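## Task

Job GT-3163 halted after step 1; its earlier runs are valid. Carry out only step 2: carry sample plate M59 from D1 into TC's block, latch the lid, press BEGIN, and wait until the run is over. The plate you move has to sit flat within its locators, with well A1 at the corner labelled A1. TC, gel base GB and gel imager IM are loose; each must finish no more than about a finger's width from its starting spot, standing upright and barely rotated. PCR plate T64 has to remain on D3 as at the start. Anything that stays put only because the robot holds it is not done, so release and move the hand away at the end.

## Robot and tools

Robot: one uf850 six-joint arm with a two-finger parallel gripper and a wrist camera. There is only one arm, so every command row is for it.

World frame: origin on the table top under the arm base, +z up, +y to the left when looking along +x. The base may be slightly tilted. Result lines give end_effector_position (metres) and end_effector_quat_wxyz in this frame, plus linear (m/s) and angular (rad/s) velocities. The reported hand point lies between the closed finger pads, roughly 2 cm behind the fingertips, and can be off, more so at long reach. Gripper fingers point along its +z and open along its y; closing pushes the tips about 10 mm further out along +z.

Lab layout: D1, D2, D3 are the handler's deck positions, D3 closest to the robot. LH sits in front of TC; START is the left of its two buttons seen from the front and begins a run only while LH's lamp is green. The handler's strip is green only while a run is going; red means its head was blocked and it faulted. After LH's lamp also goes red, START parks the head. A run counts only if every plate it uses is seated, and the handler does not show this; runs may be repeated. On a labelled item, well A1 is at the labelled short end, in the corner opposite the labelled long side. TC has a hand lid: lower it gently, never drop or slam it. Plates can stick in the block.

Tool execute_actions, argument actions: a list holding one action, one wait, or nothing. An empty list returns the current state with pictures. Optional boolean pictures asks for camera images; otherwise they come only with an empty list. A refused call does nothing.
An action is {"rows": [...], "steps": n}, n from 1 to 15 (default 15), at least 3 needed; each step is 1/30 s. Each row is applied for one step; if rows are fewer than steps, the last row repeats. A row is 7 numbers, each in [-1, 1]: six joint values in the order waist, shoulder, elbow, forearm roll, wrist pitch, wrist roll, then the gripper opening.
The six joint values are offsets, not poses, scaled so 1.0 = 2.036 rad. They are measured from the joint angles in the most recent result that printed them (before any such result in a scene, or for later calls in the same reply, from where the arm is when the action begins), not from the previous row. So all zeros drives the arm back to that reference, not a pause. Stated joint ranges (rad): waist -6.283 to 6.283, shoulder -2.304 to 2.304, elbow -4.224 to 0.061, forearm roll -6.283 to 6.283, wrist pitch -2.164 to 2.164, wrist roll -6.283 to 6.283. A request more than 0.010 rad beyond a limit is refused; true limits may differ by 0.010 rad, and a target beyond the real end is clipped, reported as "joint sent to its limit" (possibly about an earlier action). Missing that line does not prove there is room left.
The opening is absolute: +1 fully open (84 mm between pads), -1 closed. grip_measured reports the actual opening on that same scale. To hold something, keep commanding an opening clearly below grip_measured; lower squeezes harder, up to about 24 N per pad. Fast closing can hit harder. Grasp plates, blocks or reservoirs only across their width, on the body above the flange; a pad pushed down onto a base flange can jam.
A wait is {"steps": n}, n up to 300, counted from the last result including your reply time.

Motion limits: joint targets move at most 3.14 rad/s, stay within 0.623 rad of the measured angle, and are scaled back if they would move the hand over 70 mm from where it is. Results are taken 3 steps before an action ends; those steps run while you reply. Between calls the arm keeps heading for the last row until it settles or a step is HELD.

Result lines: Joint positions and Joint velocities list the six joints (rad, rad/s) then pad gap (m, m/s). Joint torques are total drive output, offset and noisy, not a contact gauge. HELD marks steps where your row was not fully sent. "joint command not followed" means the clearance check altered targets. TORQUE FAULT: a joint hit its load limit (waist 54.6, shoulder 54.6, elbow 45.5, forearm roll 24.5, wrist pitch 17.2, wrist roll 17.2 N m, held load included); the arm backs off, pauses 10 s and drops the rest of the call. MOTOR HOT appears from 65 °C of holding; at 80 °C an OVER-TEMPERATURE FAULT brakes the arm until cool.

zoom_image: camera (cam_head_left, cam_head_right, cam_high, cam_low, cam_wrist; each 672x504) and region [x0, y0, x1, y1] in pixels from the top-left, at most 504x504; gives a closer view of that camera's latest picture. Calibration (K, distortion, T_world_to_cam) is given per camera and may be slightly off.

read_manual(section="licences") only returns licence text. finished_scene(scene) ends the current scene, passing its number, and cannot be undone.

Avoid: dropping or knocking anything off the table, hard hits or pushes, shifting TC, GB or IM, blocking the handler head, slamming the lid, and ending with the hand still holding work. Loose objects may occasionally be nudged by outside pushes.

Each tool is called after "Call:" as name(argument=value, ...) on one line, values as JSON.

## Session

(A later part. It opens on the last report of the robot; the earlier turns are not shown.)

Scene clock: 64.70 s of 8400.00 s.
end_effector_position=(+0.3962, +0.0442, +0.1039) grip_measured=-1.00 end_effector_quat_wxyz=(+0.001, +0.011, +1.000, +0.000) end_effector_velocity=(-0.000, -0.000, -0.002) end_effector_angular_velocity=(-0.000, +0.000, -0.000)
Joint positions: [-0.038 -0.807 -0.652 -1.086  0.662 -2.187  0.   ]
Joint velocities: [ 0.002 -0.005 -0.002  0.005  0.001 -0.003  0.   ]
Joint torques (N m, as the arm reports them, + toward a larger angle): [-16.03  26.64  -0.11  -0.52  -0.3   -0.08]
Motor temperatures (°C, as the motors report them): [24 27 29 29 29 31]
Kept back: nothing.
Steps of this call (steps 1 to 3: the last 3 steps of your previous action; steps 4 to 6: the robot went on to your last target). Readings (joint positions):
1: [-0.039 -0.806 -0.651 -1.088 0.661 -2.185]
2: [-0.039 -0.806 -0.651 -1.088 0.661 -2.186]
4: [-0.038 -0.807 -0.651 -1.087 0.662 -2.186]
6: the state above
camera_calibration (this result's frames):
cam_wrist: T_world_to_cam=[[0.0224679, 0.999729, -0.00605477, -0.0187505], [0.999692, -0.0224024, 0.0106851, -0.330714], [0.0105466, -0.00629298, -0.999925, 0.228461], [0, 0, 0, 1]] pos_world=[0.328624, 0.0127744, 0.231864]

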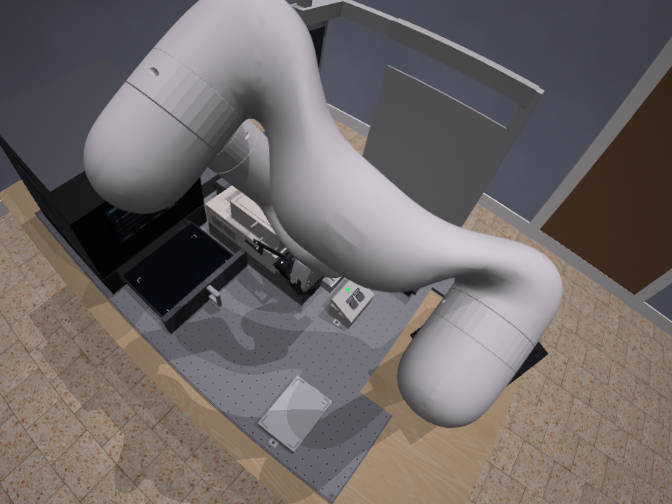

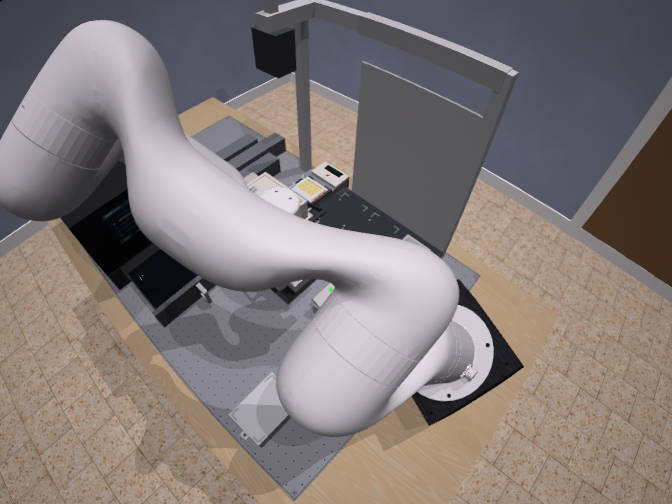

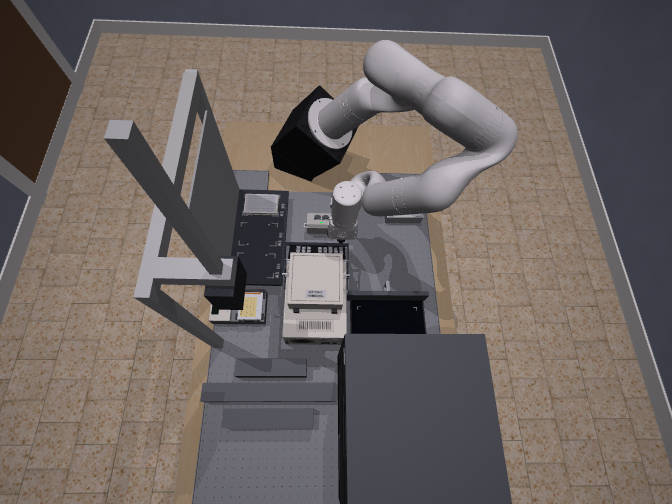

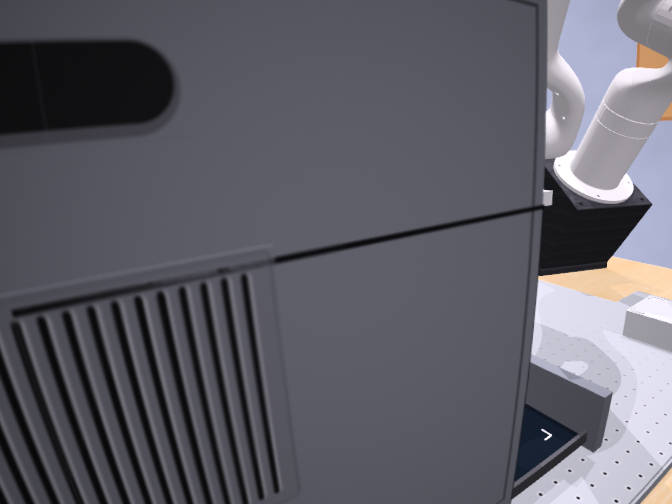

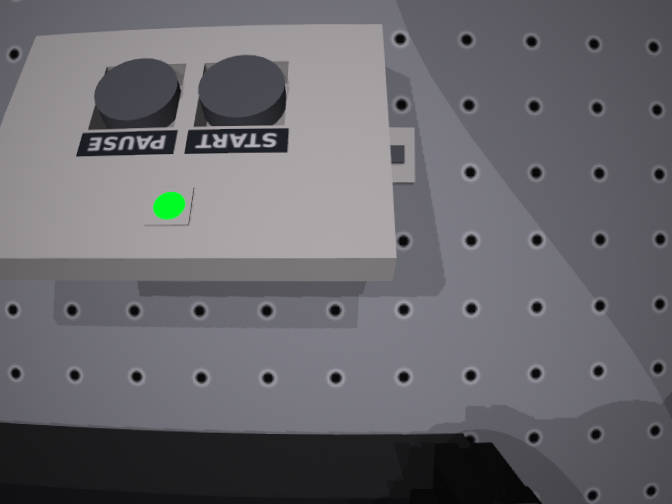

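Call:
execute_actions(actions=[{"rows": [[0.0004,-0.0006,-0.0003,0.0007,0.0002,-0.0004,-1],[0.0006,-0.001,-0.0005,0.0011,0.0003,-0.0007,-1],[0.0008,-0.0014,-0.0007,0.0015,0.0005,-0.0009,-1],[0.001,-0.0018,-0.0009,0.0019,0.0006,-0.0011,-1],[0.0012,-0.0022,-0.0011,0.0023,0.0007,-0.0014,-1],[0.0015,-0.0026,-0.0013,0.0027,0.0009,-0.0016,-1],[0.0017,-0.003,-0.0015,0.0031,0.001,-0.0019,-1],[0.0019,-0.0034,-0.0017,0.0035,0.0011,-0.0021,-1],[0.0021,-0.0037,-0.0019,0.0039,0.0012,-0.0024,-1],[0.0022,-0.0039,-0.002,0.0041,0.0013,-0.0025,-1]], "steps": 14}])

Call:
execute_actions(actions=[{"steps": 6}], pictures=true)

Call:
zoom_image(camera="cam_head_left", region=[240, 230, 380, 335])

Scene clock: 65.30 s of 8400.00 s.
end_effector_position=(+0.3961, +0.0442, +0.1019) grip_measured=-1.00 end_effector_quat_wxyz=(+0.001, +0.011, +1.000, +0.000) end_effector_velocity=(-0.001, +0.000, -0.008) end_effector_angular_velocity=(+0.000, +0.001, -0.000)
Joint positions: [-0.035 -0.813 -0.654 -1.081  0.664 -2.19   0.   ]
Joint velocities: [ 0.011 -0.019 -0.009  0.021  0.006 -0.012  0.   ]
Joint torques (N m, as the arm reports them, + toward a larger angle): [-17.26  26.95  -1.74  -0.45  -0.26   0.26]
Motor temperatures (°C, as the motors report them): [24 27 29 29 29 31]
Steps of this call (steps 1 to 7: the robot went on to your last target; steps 8 to 18: the first 11 steps of this action). Readings (joint positions):
8: [-0.038 -0.808 -0.652 -1.086 0.662 -2.187]
9: [-0.038 -0.808 -0.652 -1.086 0.662 -2.187]
11: [-0.038 -0.808 -0.652 -1.085 0.662 -2.187]
15: [-0.036 -0.811 -0.653 -1.083 0.663 -2.189]
18: the state above

Scene clock: 65.50 s of 8400.00 s.
end_effector_position=(+0.3962, +0.0442, +0.1010) grip_measured=-1.00 end_effector_quat_wxyz=(+0.001, +0.011, +1.000, +0.000) end_effector_velocity=(+0.000, +0.000, -0.002) end_effector_angular_velocity=(-0.000, +0.000, +0.001)
Joint positions: [-0.034 -0.815 -0.655 -1.078  0.664 -2.191  0.   ]
Joint velocities: [ 0.003 -0.004 -0.003  0.005  0.001 -0.003  0.   ]
Joint torques (N m, as the arm reports them, + toward a larger angle): [-13.28  28.58  -0.82  -1.78  -0.06  -0.12]
Motor temperatures (°C, as the motors report them): [24 27 29 29 29 31]
Kept back: nothing.
Steps of this call (steps 1 to 3: the last 3 steps of your previous action; steps 4 to 6: the robot went on to your last target). Readings (joint positions):
1: [-0.035 -0.813 -0.655 -1.080 0.664 -2.190]
2: [-0.035 -0.814 -0.655 -1.080 0.664 -2.191]
4: [-0.034 -0.814 -0.655 -1.079 0.664 -2.191]
6: the state above
camera_calibration (this result's frames):
cam_wrist: T_world_to_cam=[[0.022388, 0.999732, -0.00588631, -0.0187607], [0.999693, -0.0223237, 0.010763, -0.330631], [0.0106287, -0.00612547, -0.999925, 0.225539], [0, 0, 0, 1]] pos_world=[0.328552, 0.0127563, 0.22897]

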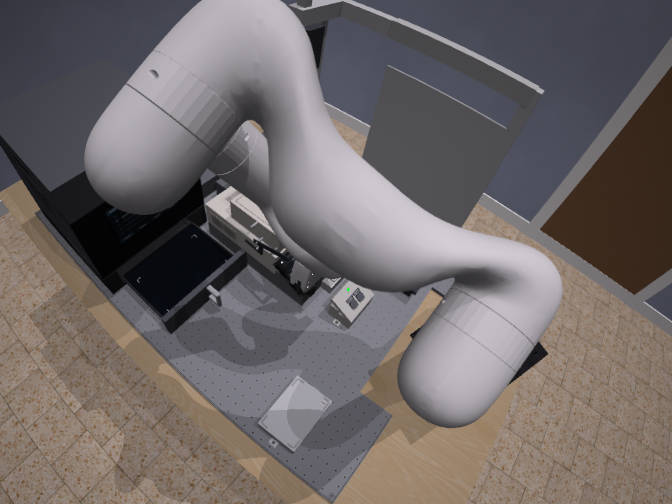

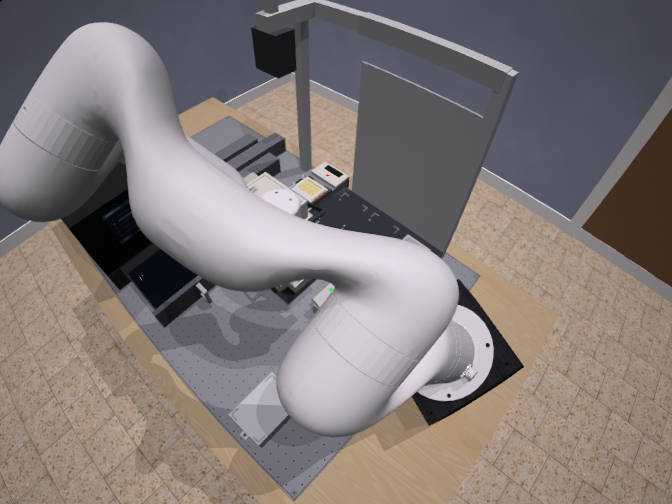

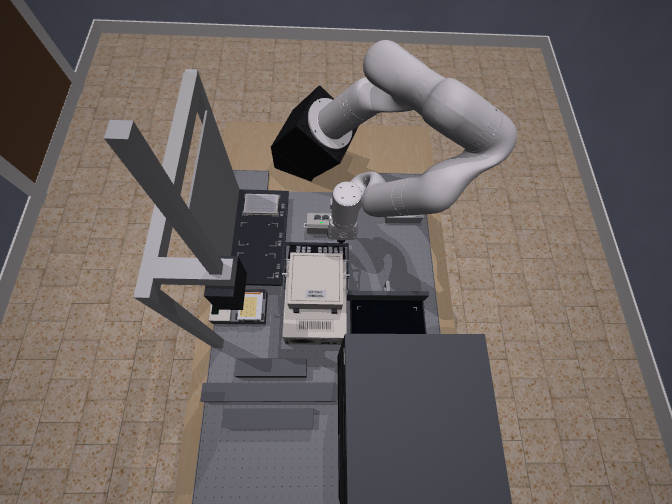

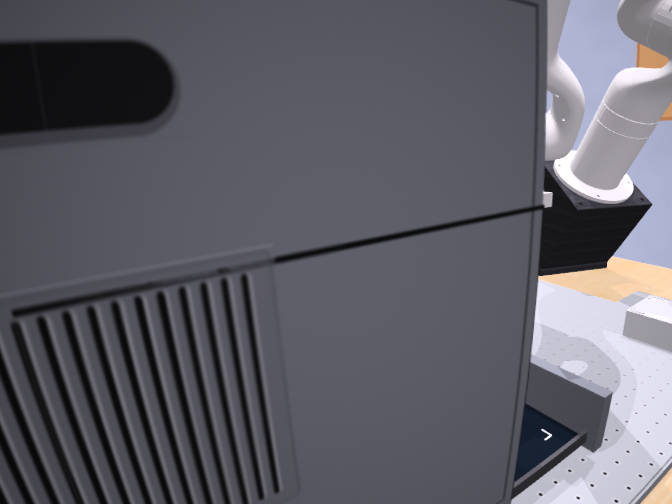

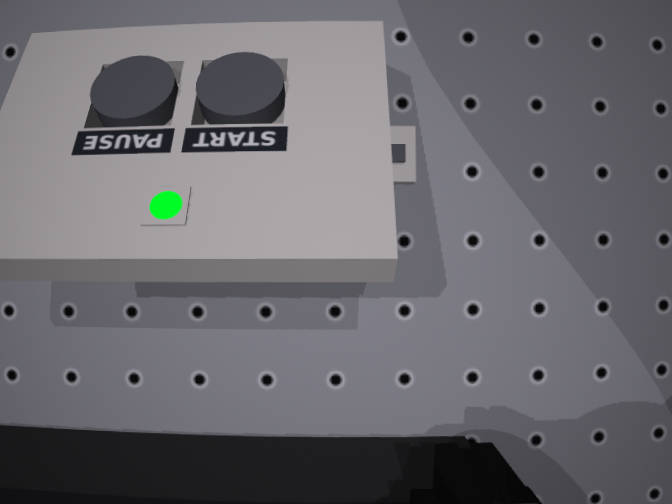

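Region (240, 230, 380, 335) of cam_head_left's 672x504 image, scaled by 3.600, with more detail than that image has; it fills the top 378 rows of this view, and the rest is white.

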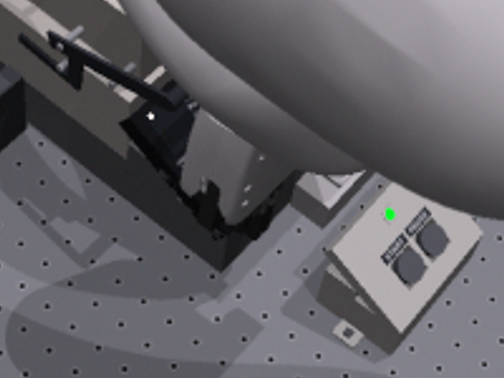

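Call:
execute_actions(actions=[{"rows": [[0.0004,-0.0006,-0.0003,0.0007,0.0002,-0.0004,-1],[0.0006,-0.001,-0.0005,0.0011,0.0003,-0.0007,-1],[0.0008,-0.0014,-0.0007,0.0015,0.0005,-0.0009,-1],[0.001,-0.0018,-0.001,0.0019,0.0006,-0.0011,-1],[0.0012,-0.0022,-0.0012,0.0023,0.0007,-0.0014,-1],[0.0015,-0.0026,-0.0014,0.0027,0.0009,-0.0016,-1],[0.0017,-0.003,-0.0016,0.0031,0.001,-0.0018,-1],[0.0019,-0.0034,-0.0018,0.0035,0.0011,-0.002,-1],[0.0021,-0.0037,-0.002,0.0038,0.0012,-0.0023,-1],[0.0022,-0.0039,-0.0021,0.004,0.0013,-0.0024,-1]], "steps": 14}])

Call:
execute_actions(actions=[{"steps": 6}], pictures=true)

Call:
zoom_image(camera="cam_head_left", region=[240, 230, 380, 335])

Scene clock: 66.07 s of 8400.00 s.
end_effector_position=(+0.3961, +0.0442, +0.0991) grip_measured=-1.00 end_effector_quat_wxyz=(+0.001, +0.011, +1.000, +0.000) end_effector_velocity=(-0.002, +0.001, -0.007) end_effector_angular_velocity=(+0.003, +0.001, +0.000)
Joint positions: [-0.031 -0.82  -0.658 -1.073  0.666 -2.195  0.   ]
Joint velocities: [ 0.01  -0.017 -0.006  0.018  0.009 -0.012  0.   ]
Joint torques (N m, as the arm reports them, + toward a larger angle): [-10.85  25.53  -4.52  -1.14   0.03  -0.23]
Motor temperatures (°C, as the motors report them): [24 27 29 29 29 31]
Steps of this call (steps 1 to 6: the robot went on to your last target; steps 7 to 17: the first 11 steps of this action). Readings (joint positions):
7: [-0.034 -0.815 -0.656 -1.078 0.664 -2.192]
8: [-0.034 -0.815 -0.656 -1.078 0.665 -2.192]
10: [-0.033 -0.816 -0.656 -1.077 0.665 -2.192]
14: [-0.032 -0.818 -0.657 -1.075 0.665 -2.193]
17: the state above

Scene clock: 66.27 s of 8400.00 s.
end_effector_position=(+0.3960, +0.0443, +0.0984) grip_measured=-1.00 end_effector_quat_wxyz=(+0.001, +0.011, +1.000, +0.000) end_effector_velocity=(+0.000, -0.000, -0.002) end_effector_angular_velocity=(+0.000, -0.001, +0.001)
Joint positions: [-0.03  -0.822 -0.659 -1.071  0.667 -2.196  0.   ]
Joint velocities: [ 0.002 -0.004 -0.002  0.005  0.002 -0.004  0.   ]
Joint torques (N m, as the arm reports them, + toward a larger angle): [-12.18  21.97  -5.87  -0.9   -0.1   -0.24]
Motor temperatures (°C, as the motors report them): [24 27 29 29 29 31]
Kept back: nothing.
Steps of this call (steps 1 to 3: the last 3 steps of your previous action; steps 4 to 6: the robot went on to your last target). Readings (joint positions):
1: [-0.031 -0.820 -0.658 -1.072 0.666 -2.195]
2: [-0.031 -0.821 -0.658 -1.072 0.667 -2.195]
4: [-0.030 -0.821 -0.659 -1.071 0.667 -2.196]
6: the state above
camera_calibration (this result's frames):
cam_wrist: T_world_to_cam=[[0.022384, 0.999734, -0.00556489, -0.0188385], [0.99969, -0.0223216, 0.0110187, -0.330507], [0.0108916, -0.0058098, -0.999924, 0.222763], [0, 0, 0, 1]] pos_world=[0.3284, 0.0127503, 0.226283]

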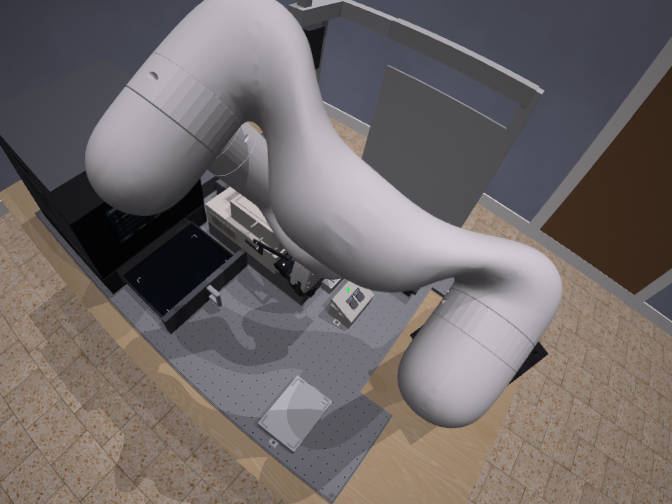

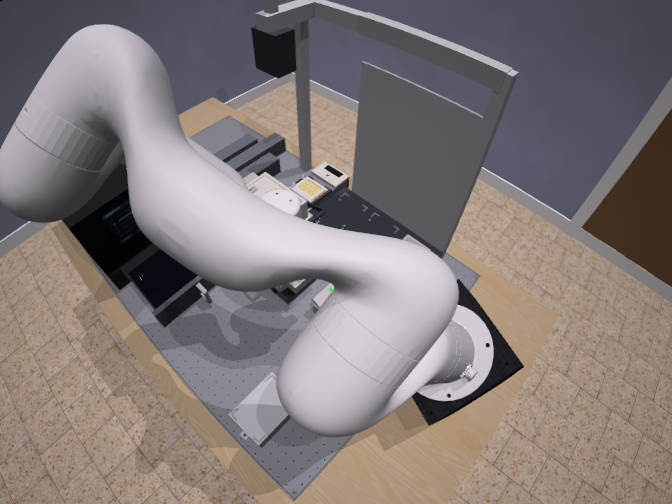

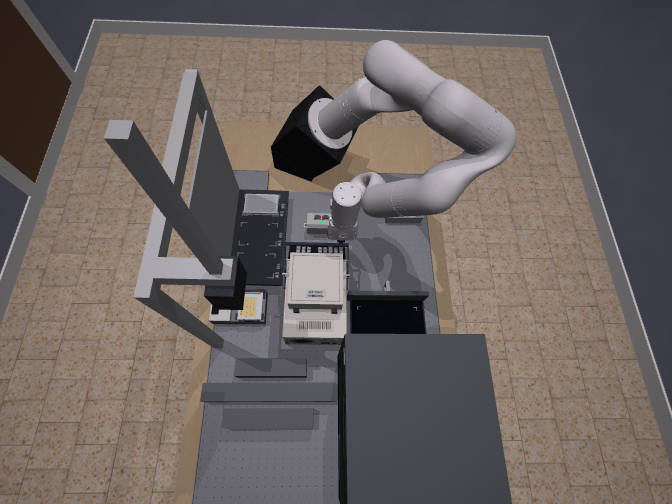

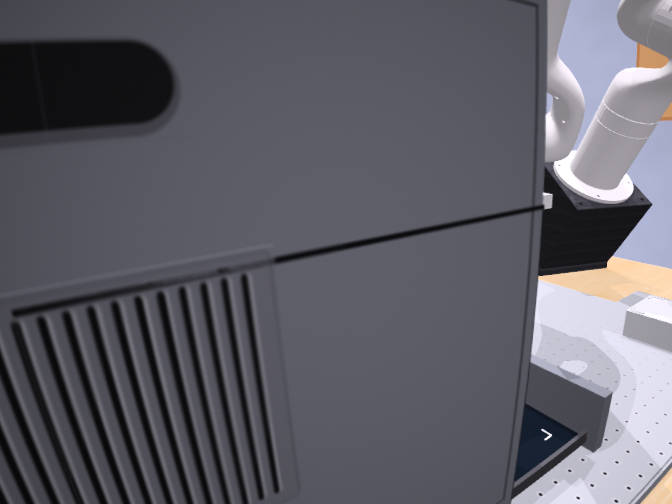

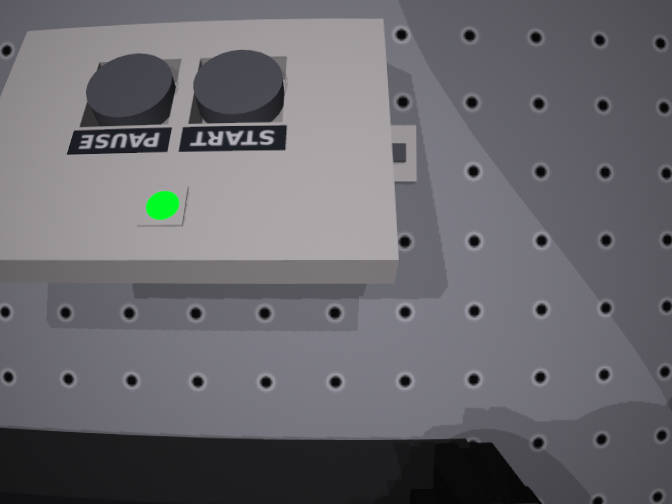

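Region (240, 230, 380, 335) of cam_head_left's 672x504 image, scaled by 3.600, with more detail than that image has; it fills the top 378 rows of this view, and the rest is white.

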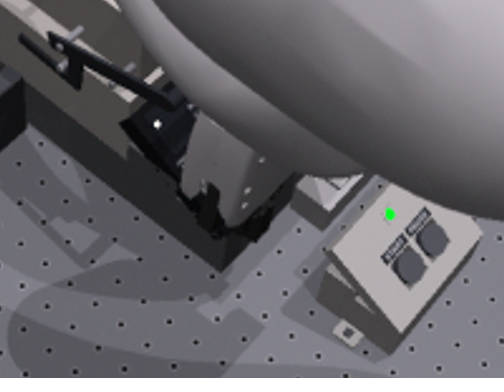

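Call:
execute_actions(actions=[{"rows": [[-0.0016,0.0028,0.0014,-0.003,-0.0009,0.0018,-1],[-0.0048,0.0083,0.004,-0.0095,-0.0025,0.006,-1],[-0.0101,0.0176,0.0083,-0.0205,-0.005,0.013,-1],[-0.0171,0.0296,0.0138,-0.0355,-0.0083,0.023,-1],[-0.0256,0.0444,0.0205,-0.054,-0.012,0.035,-1],[-0.035,0.06,0.0275,-0.074,-0.0163,0.049,-1],[-0.044,0.0765,0.0347,-0.094,-0.0205,0.062,-1],[-0.0534,0.0925,0.0418,-0.1139,-0.0247,0.0753,-1],[-0.063,0.111,0.0466,-0.143,-0.0265,0.099,-1],[-0.072,0.128,0.051,-0.17,-0.0282,0.121,-1],[-0.0805,0.1444,0.0553,-0.1956,-0.0297,0.142,-1],[-0.088,0.1588,0.059,-0.218,-0.0311,0.16,-1],[-0.0938,0.17,0.0619,-0.2357,-0.0322,0.1745,-1],[-0.0975,0.177,0.0637,-0.2468,-0.0329,0.1835,-1],[-0.0993,0.1804,0.0646,-0.2523,-0.0332,0.188,-1]], "steps": 15}])

Call:
execute_actions(actions=[{"steps": 30}], pictures=true)

Call:
zoom_image(camera="cam_head_left", region=[240, 200, 380, 305])

Scene clock: 67.10 s of 8400.00 s.
end_effector_position=(+0.3991, +0.0463, +0.1534) grip_measured=-1.00 end_effector_quat_wxyz=(+0.001, +0.011, +1.000, +0.004) end_effector_velocity=(+0.020, +0.016, +0.300) end_effector_angular_velocity=(+0.040, -0.014, +0.002)
Joint positions: [-0.112 -0.678 -0.597 -1.253  0.631 -2.072  0.   ]
Joint velocities: [-0.443  0.799  0.291 -1.099 -0.15   0.806  0.   ]
Joint torques (N m, as the arm reports them, + toward a larger angle): [-12.29  26.14  -2.58  -2.18  -0.19   0.11]
Motor temperatures (°C, as the motors report them): [24 27 29 29 29 31]
Steps of this call (steps 1 to 13: the robot went on to your last target; steps 14 to 25: the first 12 steps of this action). Readings (joint positions):
14: [-0.030 -0.823 -0.659 -1.070 0.667 -2.196]
15: [-0.030 -0.822 -0.659 -1.071 0.667 -2.196]
17: [-0.033 -0.817 -0.657 -1.078 0.665 -2.191]
21: [-0.059 -0.771 -0.636 -1.133 0.653 -2.155]
25: the state above

Scene clock: 68.10 s of 8400.00 s.
end_effector_position=(+0.3989, +0.0481, +0.2351) grip_measured=-1.00 end_effector_quat_wxyz=(+0.001, +0.011, +1.000, -0.000) end_effector_velocity=(-0.000, -0.001, +0.001) end_effector_angular_velocity=(-0.001, -0.001, -0.001)
Joint positions: [-0.232 -0.455 -0.527 -1.585  0.599 -1.813  0.   ]
Joint velocities: [-0.002  0.001  0.001 -0.001 -0.001  0.     0.   ]
Joint torques (N m, as the arm reports them, + toward a larger angle): [-14.62  23.65  -6.55  -1.79  -0.08  -0.12]
Motor temperatures (°C, as the motors report them): [24 27 29 29 29 31]
Kept back: nothing.
Steps of this call (steps 1 to 3: the last 3 steps of your previous action; steps 4 to 30: the robot went on to your last target). Readings (joint positions):
1: [-0.127 -0.651 -0.588 -1.291 0.626 -2.043]
2: [-0.142 -0.624 -0.579 -1.330 0.622 -2.014]
4: [-0.171 -0.569 -0.562 -1.410 0.614 -1.951]
8: [-0.213 -0.490 -0.538 -1.529 0.604 -1.858]
30: the state above
The arm was judged still, so your last target was given up. Only a new action makes it travel on or press farther. Fingers that are still opening or closing keep moving.
camera_calibration (this result's frames):
cam_wrist: T_world_to_cam=[[0.0223057, 0.99973, -0.00652672, -0.0217458], [0.9997, -0.0222382, 0.0102313, -0.334646], [0.0100833, -0.00675298, -0.999926, 0.359864], [0, 0, 0, 1]] pos_world=[0.331403, 0.0167282, 0.363119]

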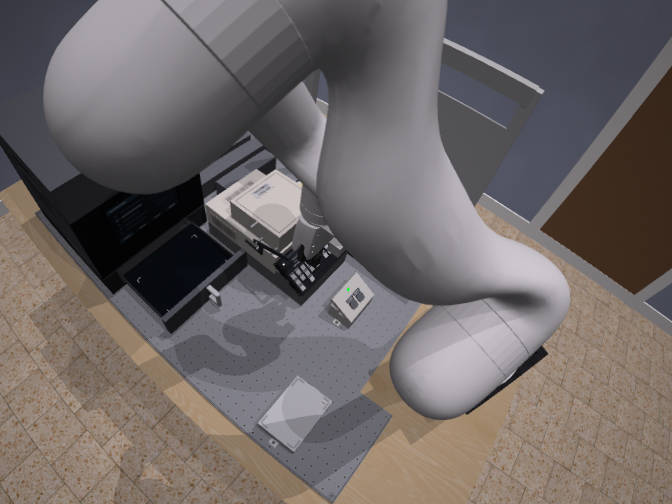

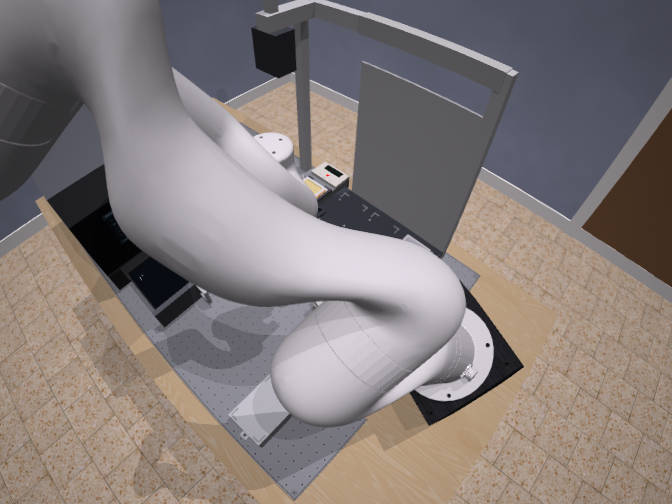

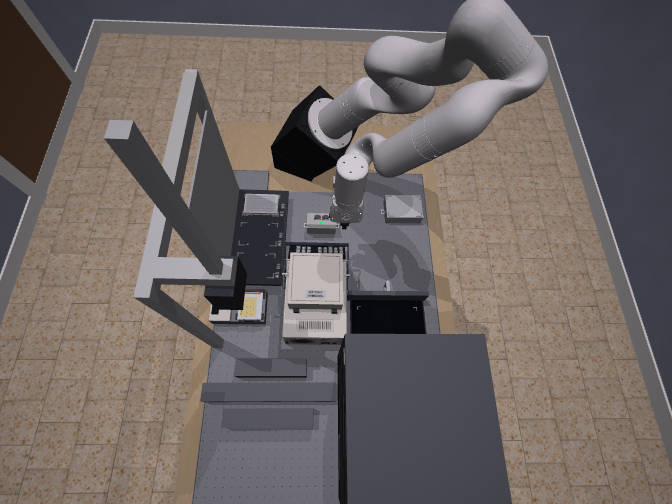

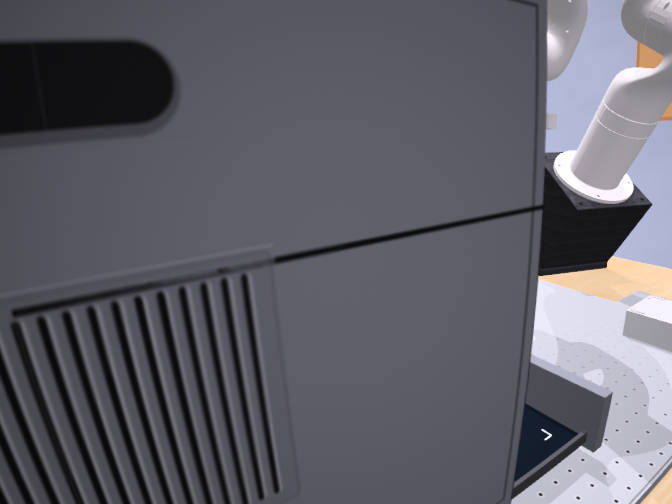

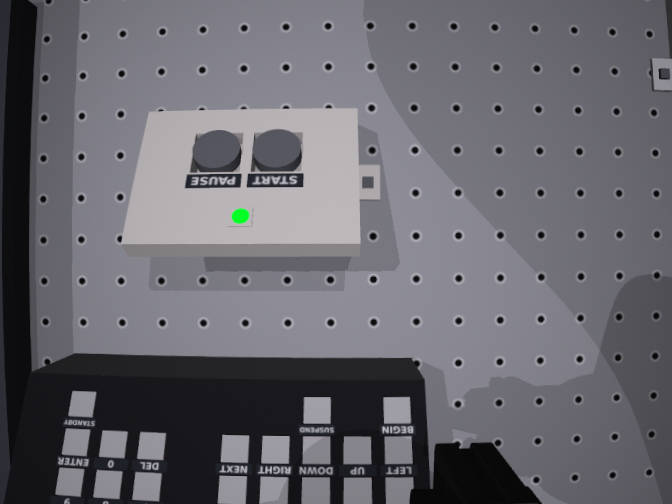

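Region (240, 200, 380, 305) of cam_head_left's 672x504 image, scaled by 3.600, with more detail than that image has; it fills the top 378 rows of this view, and the rest is white.

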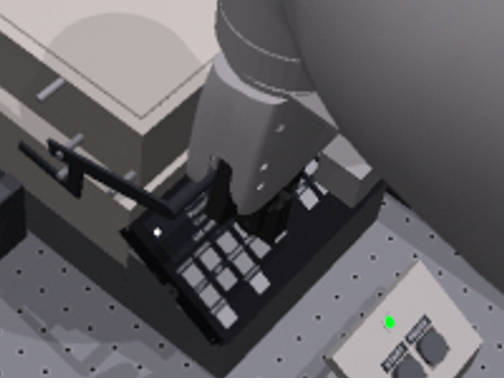

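Call:
execute_actions(actions=[{"steps": 300}], pictures=true)

Call:
zoom_image(camera="cam_head_left", region=[240, 200, 380, 305])

Scene clock: 78.10 s of 8400.00 s.
end_effector_position=(+0.3990, +0.0481, +0.2352) grip_measured=-1.00 end_effector_quat_wxyz=(+0.001, +0.011, +1.000, -0.000) end_effector_velocity=(-0.000, -0.001, +0.000) end_effector_angular_velocity=(-0.002, +0.001, -0.000)
Joint positions: [-0.232 -0.454 -0.527 -1.585  0.599 -1.813  0.   ]
Joint velocities: [-0.001 -0.     0.     0.    -0.002 -0.001  0.   ]
Joint torques (N m, as the arm reports them, + toward a larger angle): [-12.57  20.73  -7.74  -2.05  -0.12  -0.2 ]
Motor temperatures (°C, as the motors report them): [24 26 29 29 29 31]
Kept back: nothing.
Steps of this call (steps 1 to 300: nothing new was sent). Readings (joint positions):
1: [-0.232 -0.455 -0.527 -1.585 0.599 -1.813]
2: [-0.232 -0.455 -0.527 -1.585 0.599 -1.813]
4: [-0.232 -0.454 -0.527 -1.585 0.599 -1.813]
8: [-0.232 -0.454 -0.527 -1.585 0.599 -1.813]
300: the state above
camera_calibration (this result's frames):
cam_wrist: T_world_to_cam=[[0.0222675, 0.999731, -0.00654182, -0.0217256], [0.999701, -0.0221997, 0.010257, -0.334665], [0.010109, -0.00676826, -0.999926, 0.359883], [0, 0, 0, 1]] pos_world=[0.331411, 0.0167261, 0.363147]

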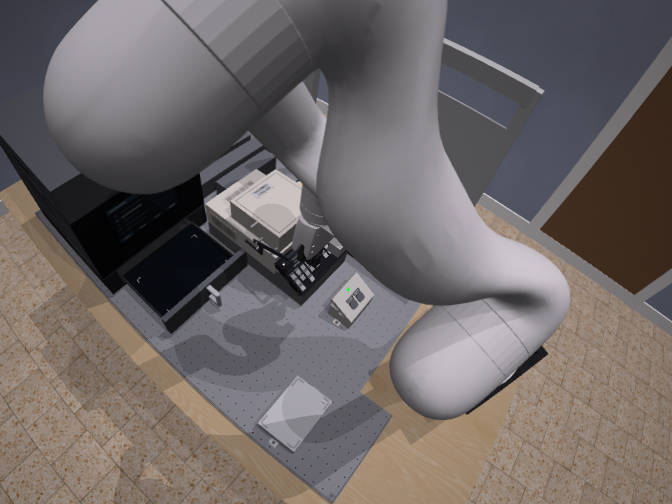

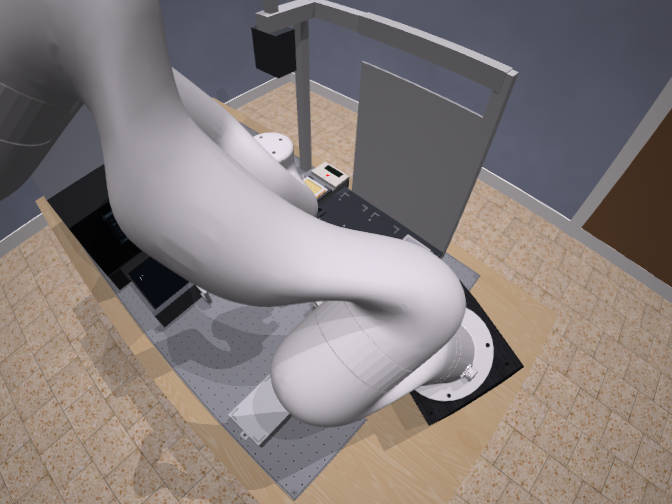

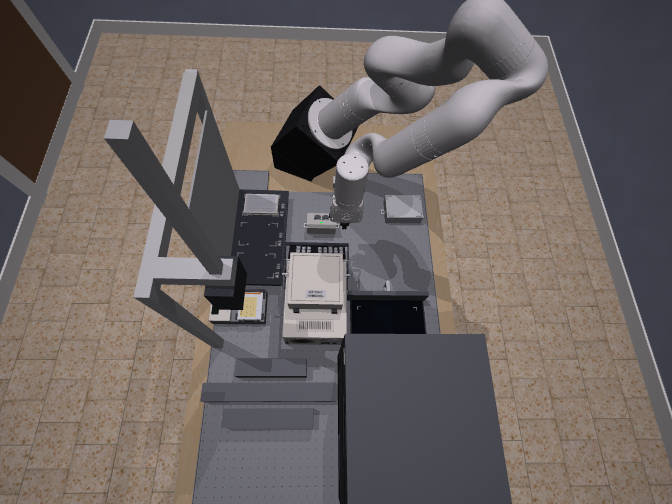

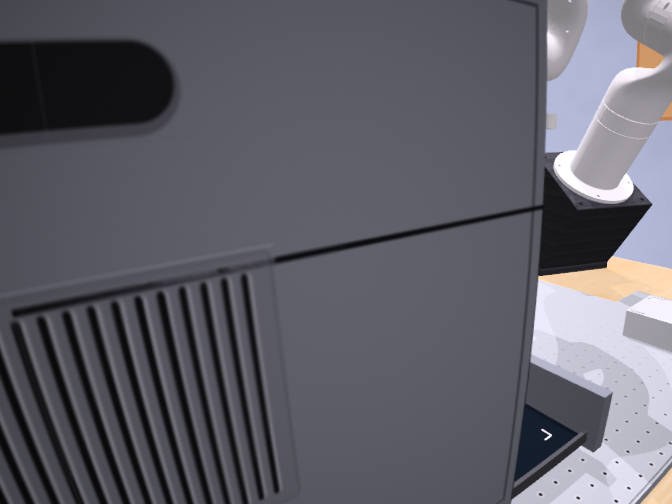

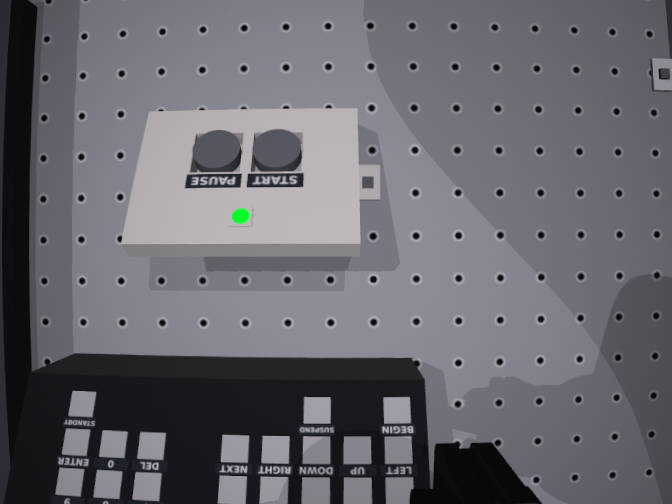

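Region (240, 200, 380, 305) of cam_head_left's 672x504 image, scaled by 3.600, with more detail than that image has; it fills the top 378 rows of this view, and the rest is white.

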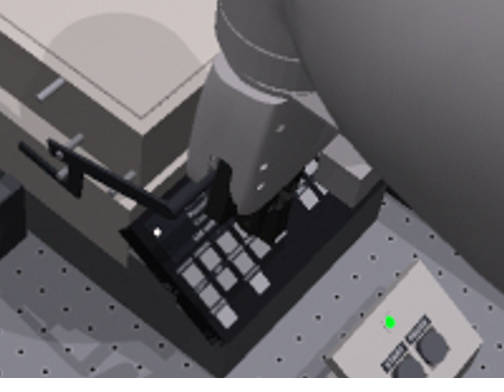

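Call:
execute_actions(actions=[{"rows": [[-0.0013,0.0019,0.0026,-0.0011,0.0005,-0.0004,-1],[-0.0038,0.0057,0.0077,-0.0033,0.0015,-0.0011,-1],[-0.0077,0.0114,0.0153,-0.0066,0.003,-0.0021,-1],[-0.0122,0.0182,0.0245,-0.0106,0.0048,-0.0034,-1],[-0.0168,0.0251,0.0337,-0.0145,0.0066,-0.0046,-1],[-0.0209,0.0312,0.0418,-0.018,0.0082,-0.0057,-1],[-0.0237,0.0353,0.0474,-0.0205,0.0093,-0.0065,-1],[-0.0255,0.038,0.051,-0.022,0.01,-0.007,-1]], "steps": 12}])

Call:
execute_actions(actions=[{"steps": 300}], pictures=true)

Call:
zoom_image(camera="cam_head_left", region=[240, 200, 380, 305])

Scene clock: 78.73 s of 8400.00 s.
end_effector_position=(+0.3773, +0.0522, +0.2446) grip_measured=-1.00 end_effector_quat_wxyz=(-0.003, +0.012, +1.000, +0.005) end_effector_velocity=(-0.146, +0.029, +0.060) end_effector_angular_velocity=(+0.075, +0.043, -0.025)
Joint positions: [-0.259 -0.414 -0.474 -1.608  0.61  -1.821  0.   ]
Joint velocities: [-0.18   0.267  0.359 -0.154  0.068 -0.048  0.   ]
Joint torques (N m, as the arm reports them, + toward a larger angle): [-10.52  19.14  -5.89  -1.3    0.06   0.11]
Motor temperatures (°C, as the motors report them): [24 26 29 29 29 31]
Steps of this call (steps 1 to 10: nothing new was sent; steps 11 to 19: the first 9 steps of this action). Readings (joint positions):
11: [-0.232 -0.454 -0.527 -1.585 0.599 -1.813]
12: [-0.233 -0.454 -0.527 -1.585 0.600 -1.813]
14: [-0.235 -0.450 -0.522 -1.587 0.601 -1.814]
18: [-0.253 -0.424 -0.486 -1.603 0.608 -1.819]
19: the state above

Scene clock: 88.73 s of 8400.00 s.
end_effector_position=(+0.3568, +0.0568, +0.2526) grip_measured=-1.00 end_effector_quat_wxyz=(-0.006, +0.014, +1.000, +0.011) end_effector_velocity=(+0.000, -0.000, +0.000) end_effector_angular_velocity=(-0.001, -0.000, -0.000)
Joint positions: [-0.284 -0.377 -0.423 -1.629  0.62  -1.828  0.   ]
Joint velocities: [ 0.     0.    -0.     0.    -0.001  0.     0.   ]
Joint torques (N m, as the arm reports them, + toward a larger angle): [-11.84  23.96  -6.24  -1.71   0.04  -0.49]
Motor temperatures (°C, as the motors report them): [24 26 29 29 29 31]
Kept back: nothing.
Steps of this call (steps 1 to 3: the last 3 steps of your previous action; steps 4 to 30: the robot went on to your last target; steps 31 to 300: nothing new was sent). Readings (joint positions):
1: [-0.265 -0.406 -0.462 -1.613 0.612 -1.822]
2: [-0.270 -0.399 -0.453 -1.617 0.614 -1.823]
4: [-0.276 -0.389 -0.439 -1.622 0.616 -1.825]
8: [-0.282 -0.381 -0.428 -1.627 0.619 -1.827]
300: the state above
The arm was judged still, so your last target was given up. Only a new action makes it travel on or press farther. Fingers that are still opening or closing keep moving.
camera_calibration (this result's frames):
cam_wrist: T_world_to_cam=[[0.0290145, 0.99946, 0.0154525, -0.0372559], [0.999577, -0.0289788, -0.00252964, -0.28889], [-0.00208047, 0.0155194, -0.999877, 0.380886], [0, 0, 0, 1]] pos_world=[0.290641, 0.022953, 0.380685]

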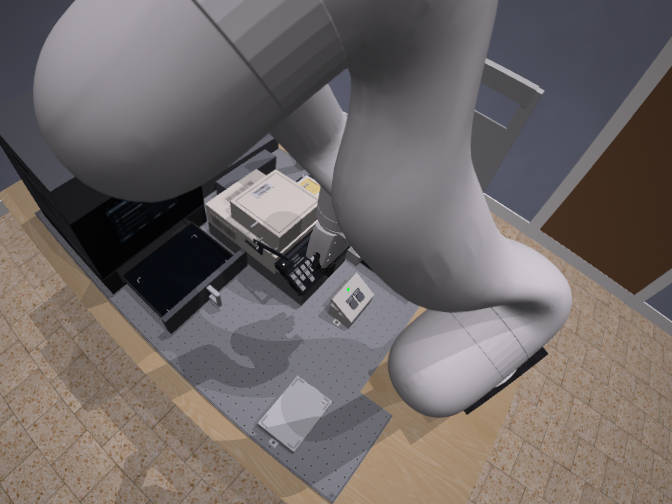

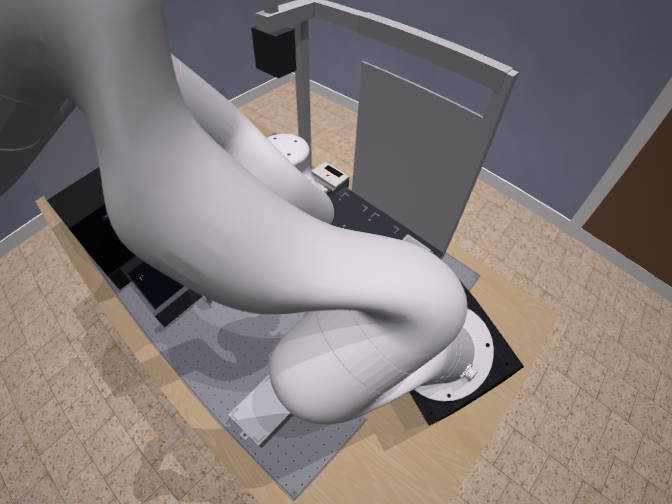

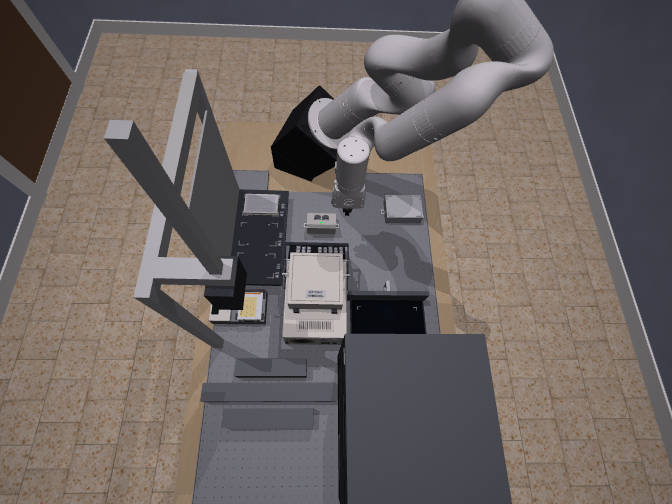

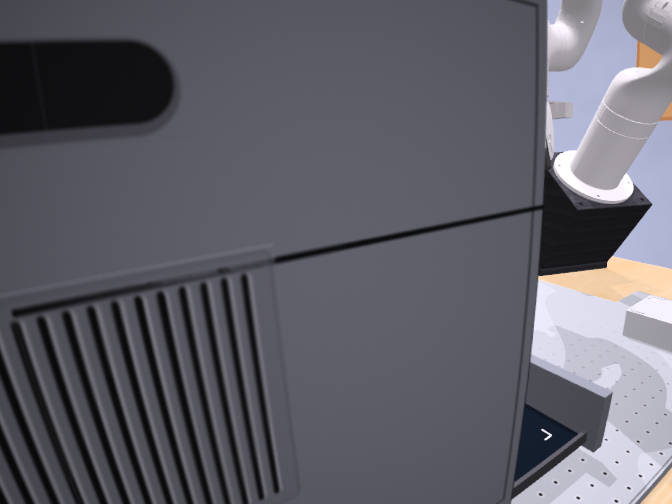

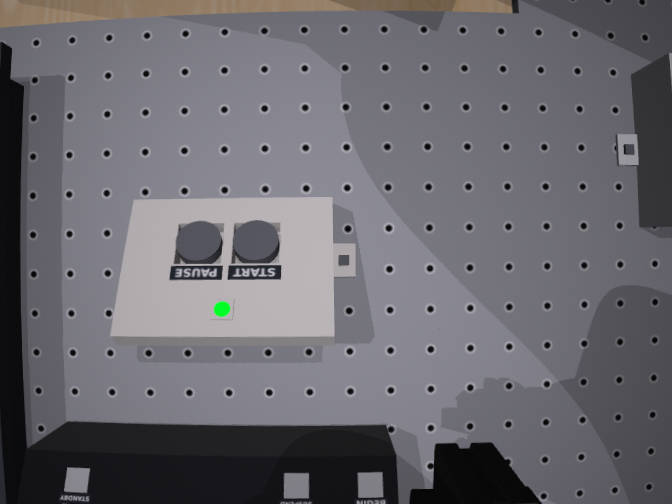

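Region (240, 200, 380, 305) of cam_head_left's 672x504 image, scaled by 3.600, with more detail than that image has; it fills the top 378 rows of this view, and the rest is white.

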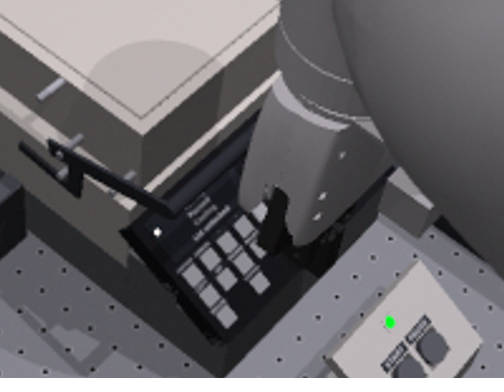

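Call:
execute_actions(actions=[{"steps": 300}], pictures=true)

Call:
zoom_image(camera="cam_head_left", region=[240, 200, 380, 305])

Scene clock: 98.73 s of 8400.00 s.
end_effector_position=(+0.3568, +0.0568, +0.2526) grip_measured=-1.00 end_effector_quat_wxyz=(-0.006, +0.014, +1.000, +0.011) end_effector_velocity=(+0.000, -0.000, +0.000) end_effector_angular_velocity=(-0.000, -0.000, -0.000)
Joint positions: [-0.284 -0.377 -0.423 -1.629  0.62  -1.828  0.   ]
Joint velocities: [-0.    -0.    -0.001 -0.001  0.     0.001  0.   ]
Joint torques (N m, as the arm reports them, + toward a larger angle): [-8.36 18.32 -6.27 -1.71 -0.31 -0.1 ]
Motor temperatures (°C, as the motors report them): [24 26 29 29 29 31]
Kept back: nothing.
Steps of this call (steps 1 to 300: nothing new was sent). Readings (joint positions):
1: [-0.284 -0.377 -0.423 -1.629 0.620 -1.828]
2: [-0.284 -0.377 -0.423 -1.629 0.620 -1.828]
4: [-0.284 -0.377 -0.423 -1.629 0.620 -1.828]
8: [-0.284 -0.377 -0.423 -1.629 0.620 -1.828]
300: the state above
camera_calibration (this result's frames):
cam_wrist: T_world_to_cam=[[0.0290146, 0.99946, 0.0154524, -0.0372559], [0.999577, -0.0289789, -0.00252955, -0.28889], [-0.00208039, 0.0155193, -0.999877, 0.380886], [0, 0, 0, 1]] pos_world=[0.290641, 0.022953, 0.380685]

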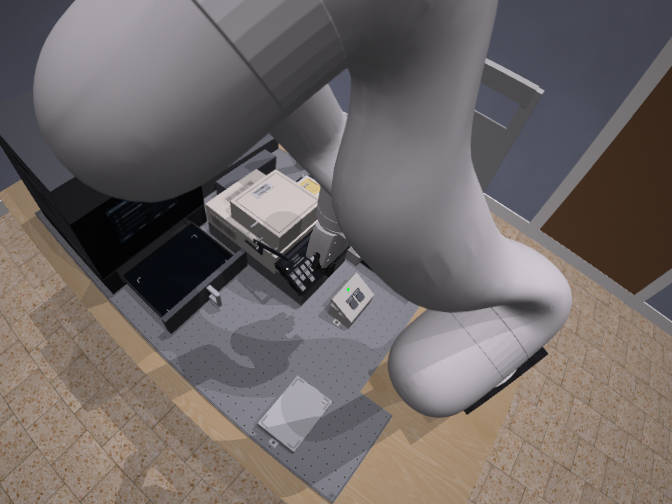

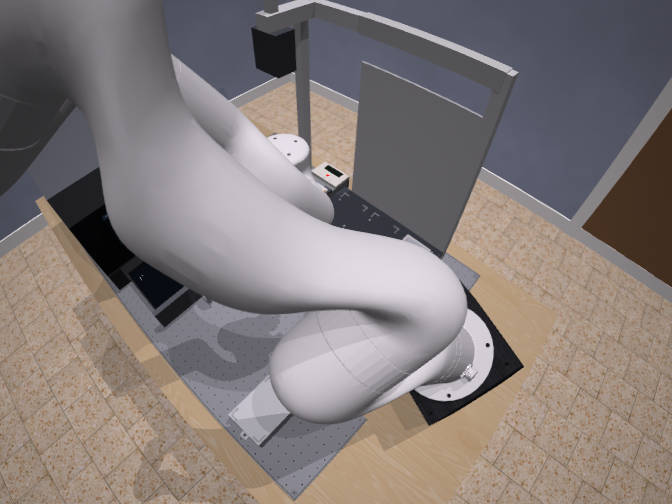

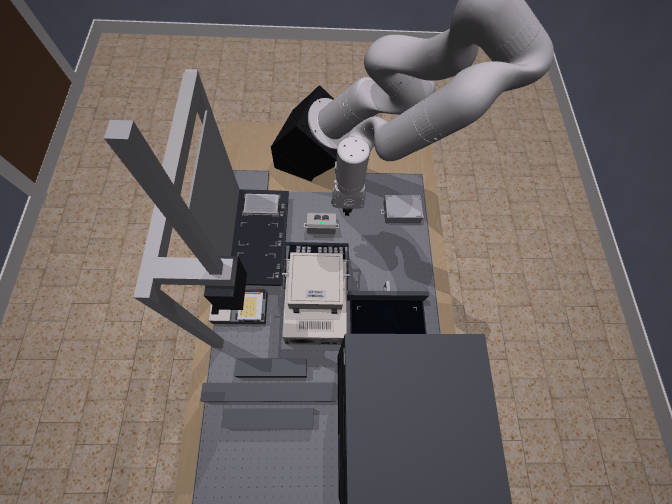

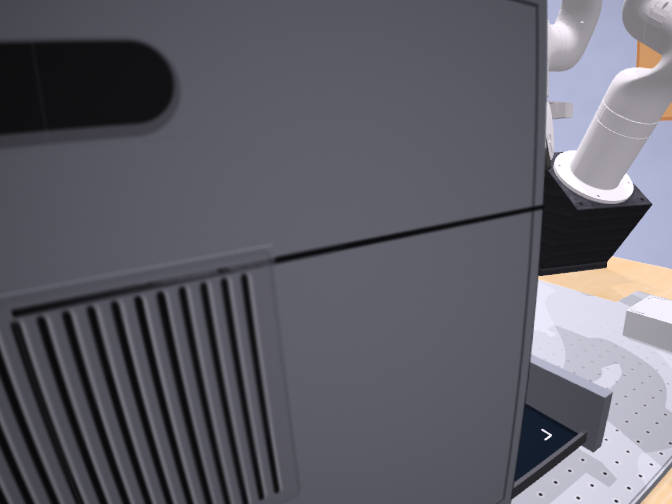

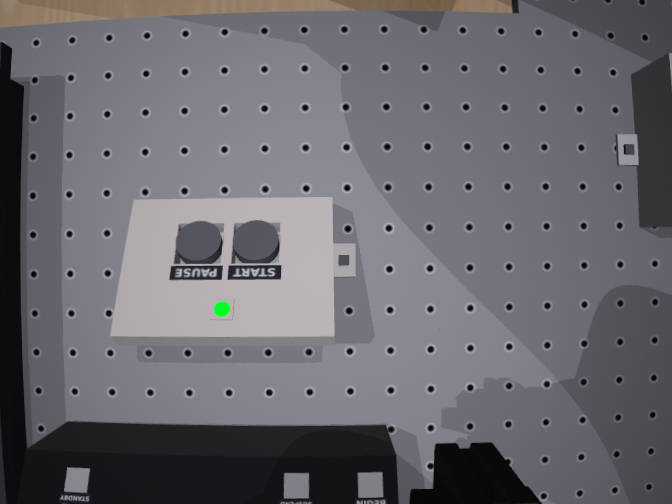

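Region (240, 200, 380, 305) of cam_head_left's 672x504 image, scaled by 3.600, with more detail than that image has; it fills the top 378 rows of this view, and the rest is white.

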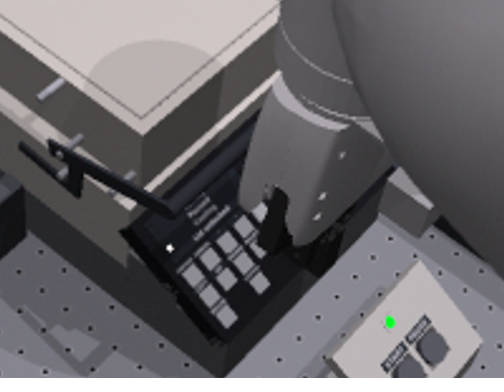

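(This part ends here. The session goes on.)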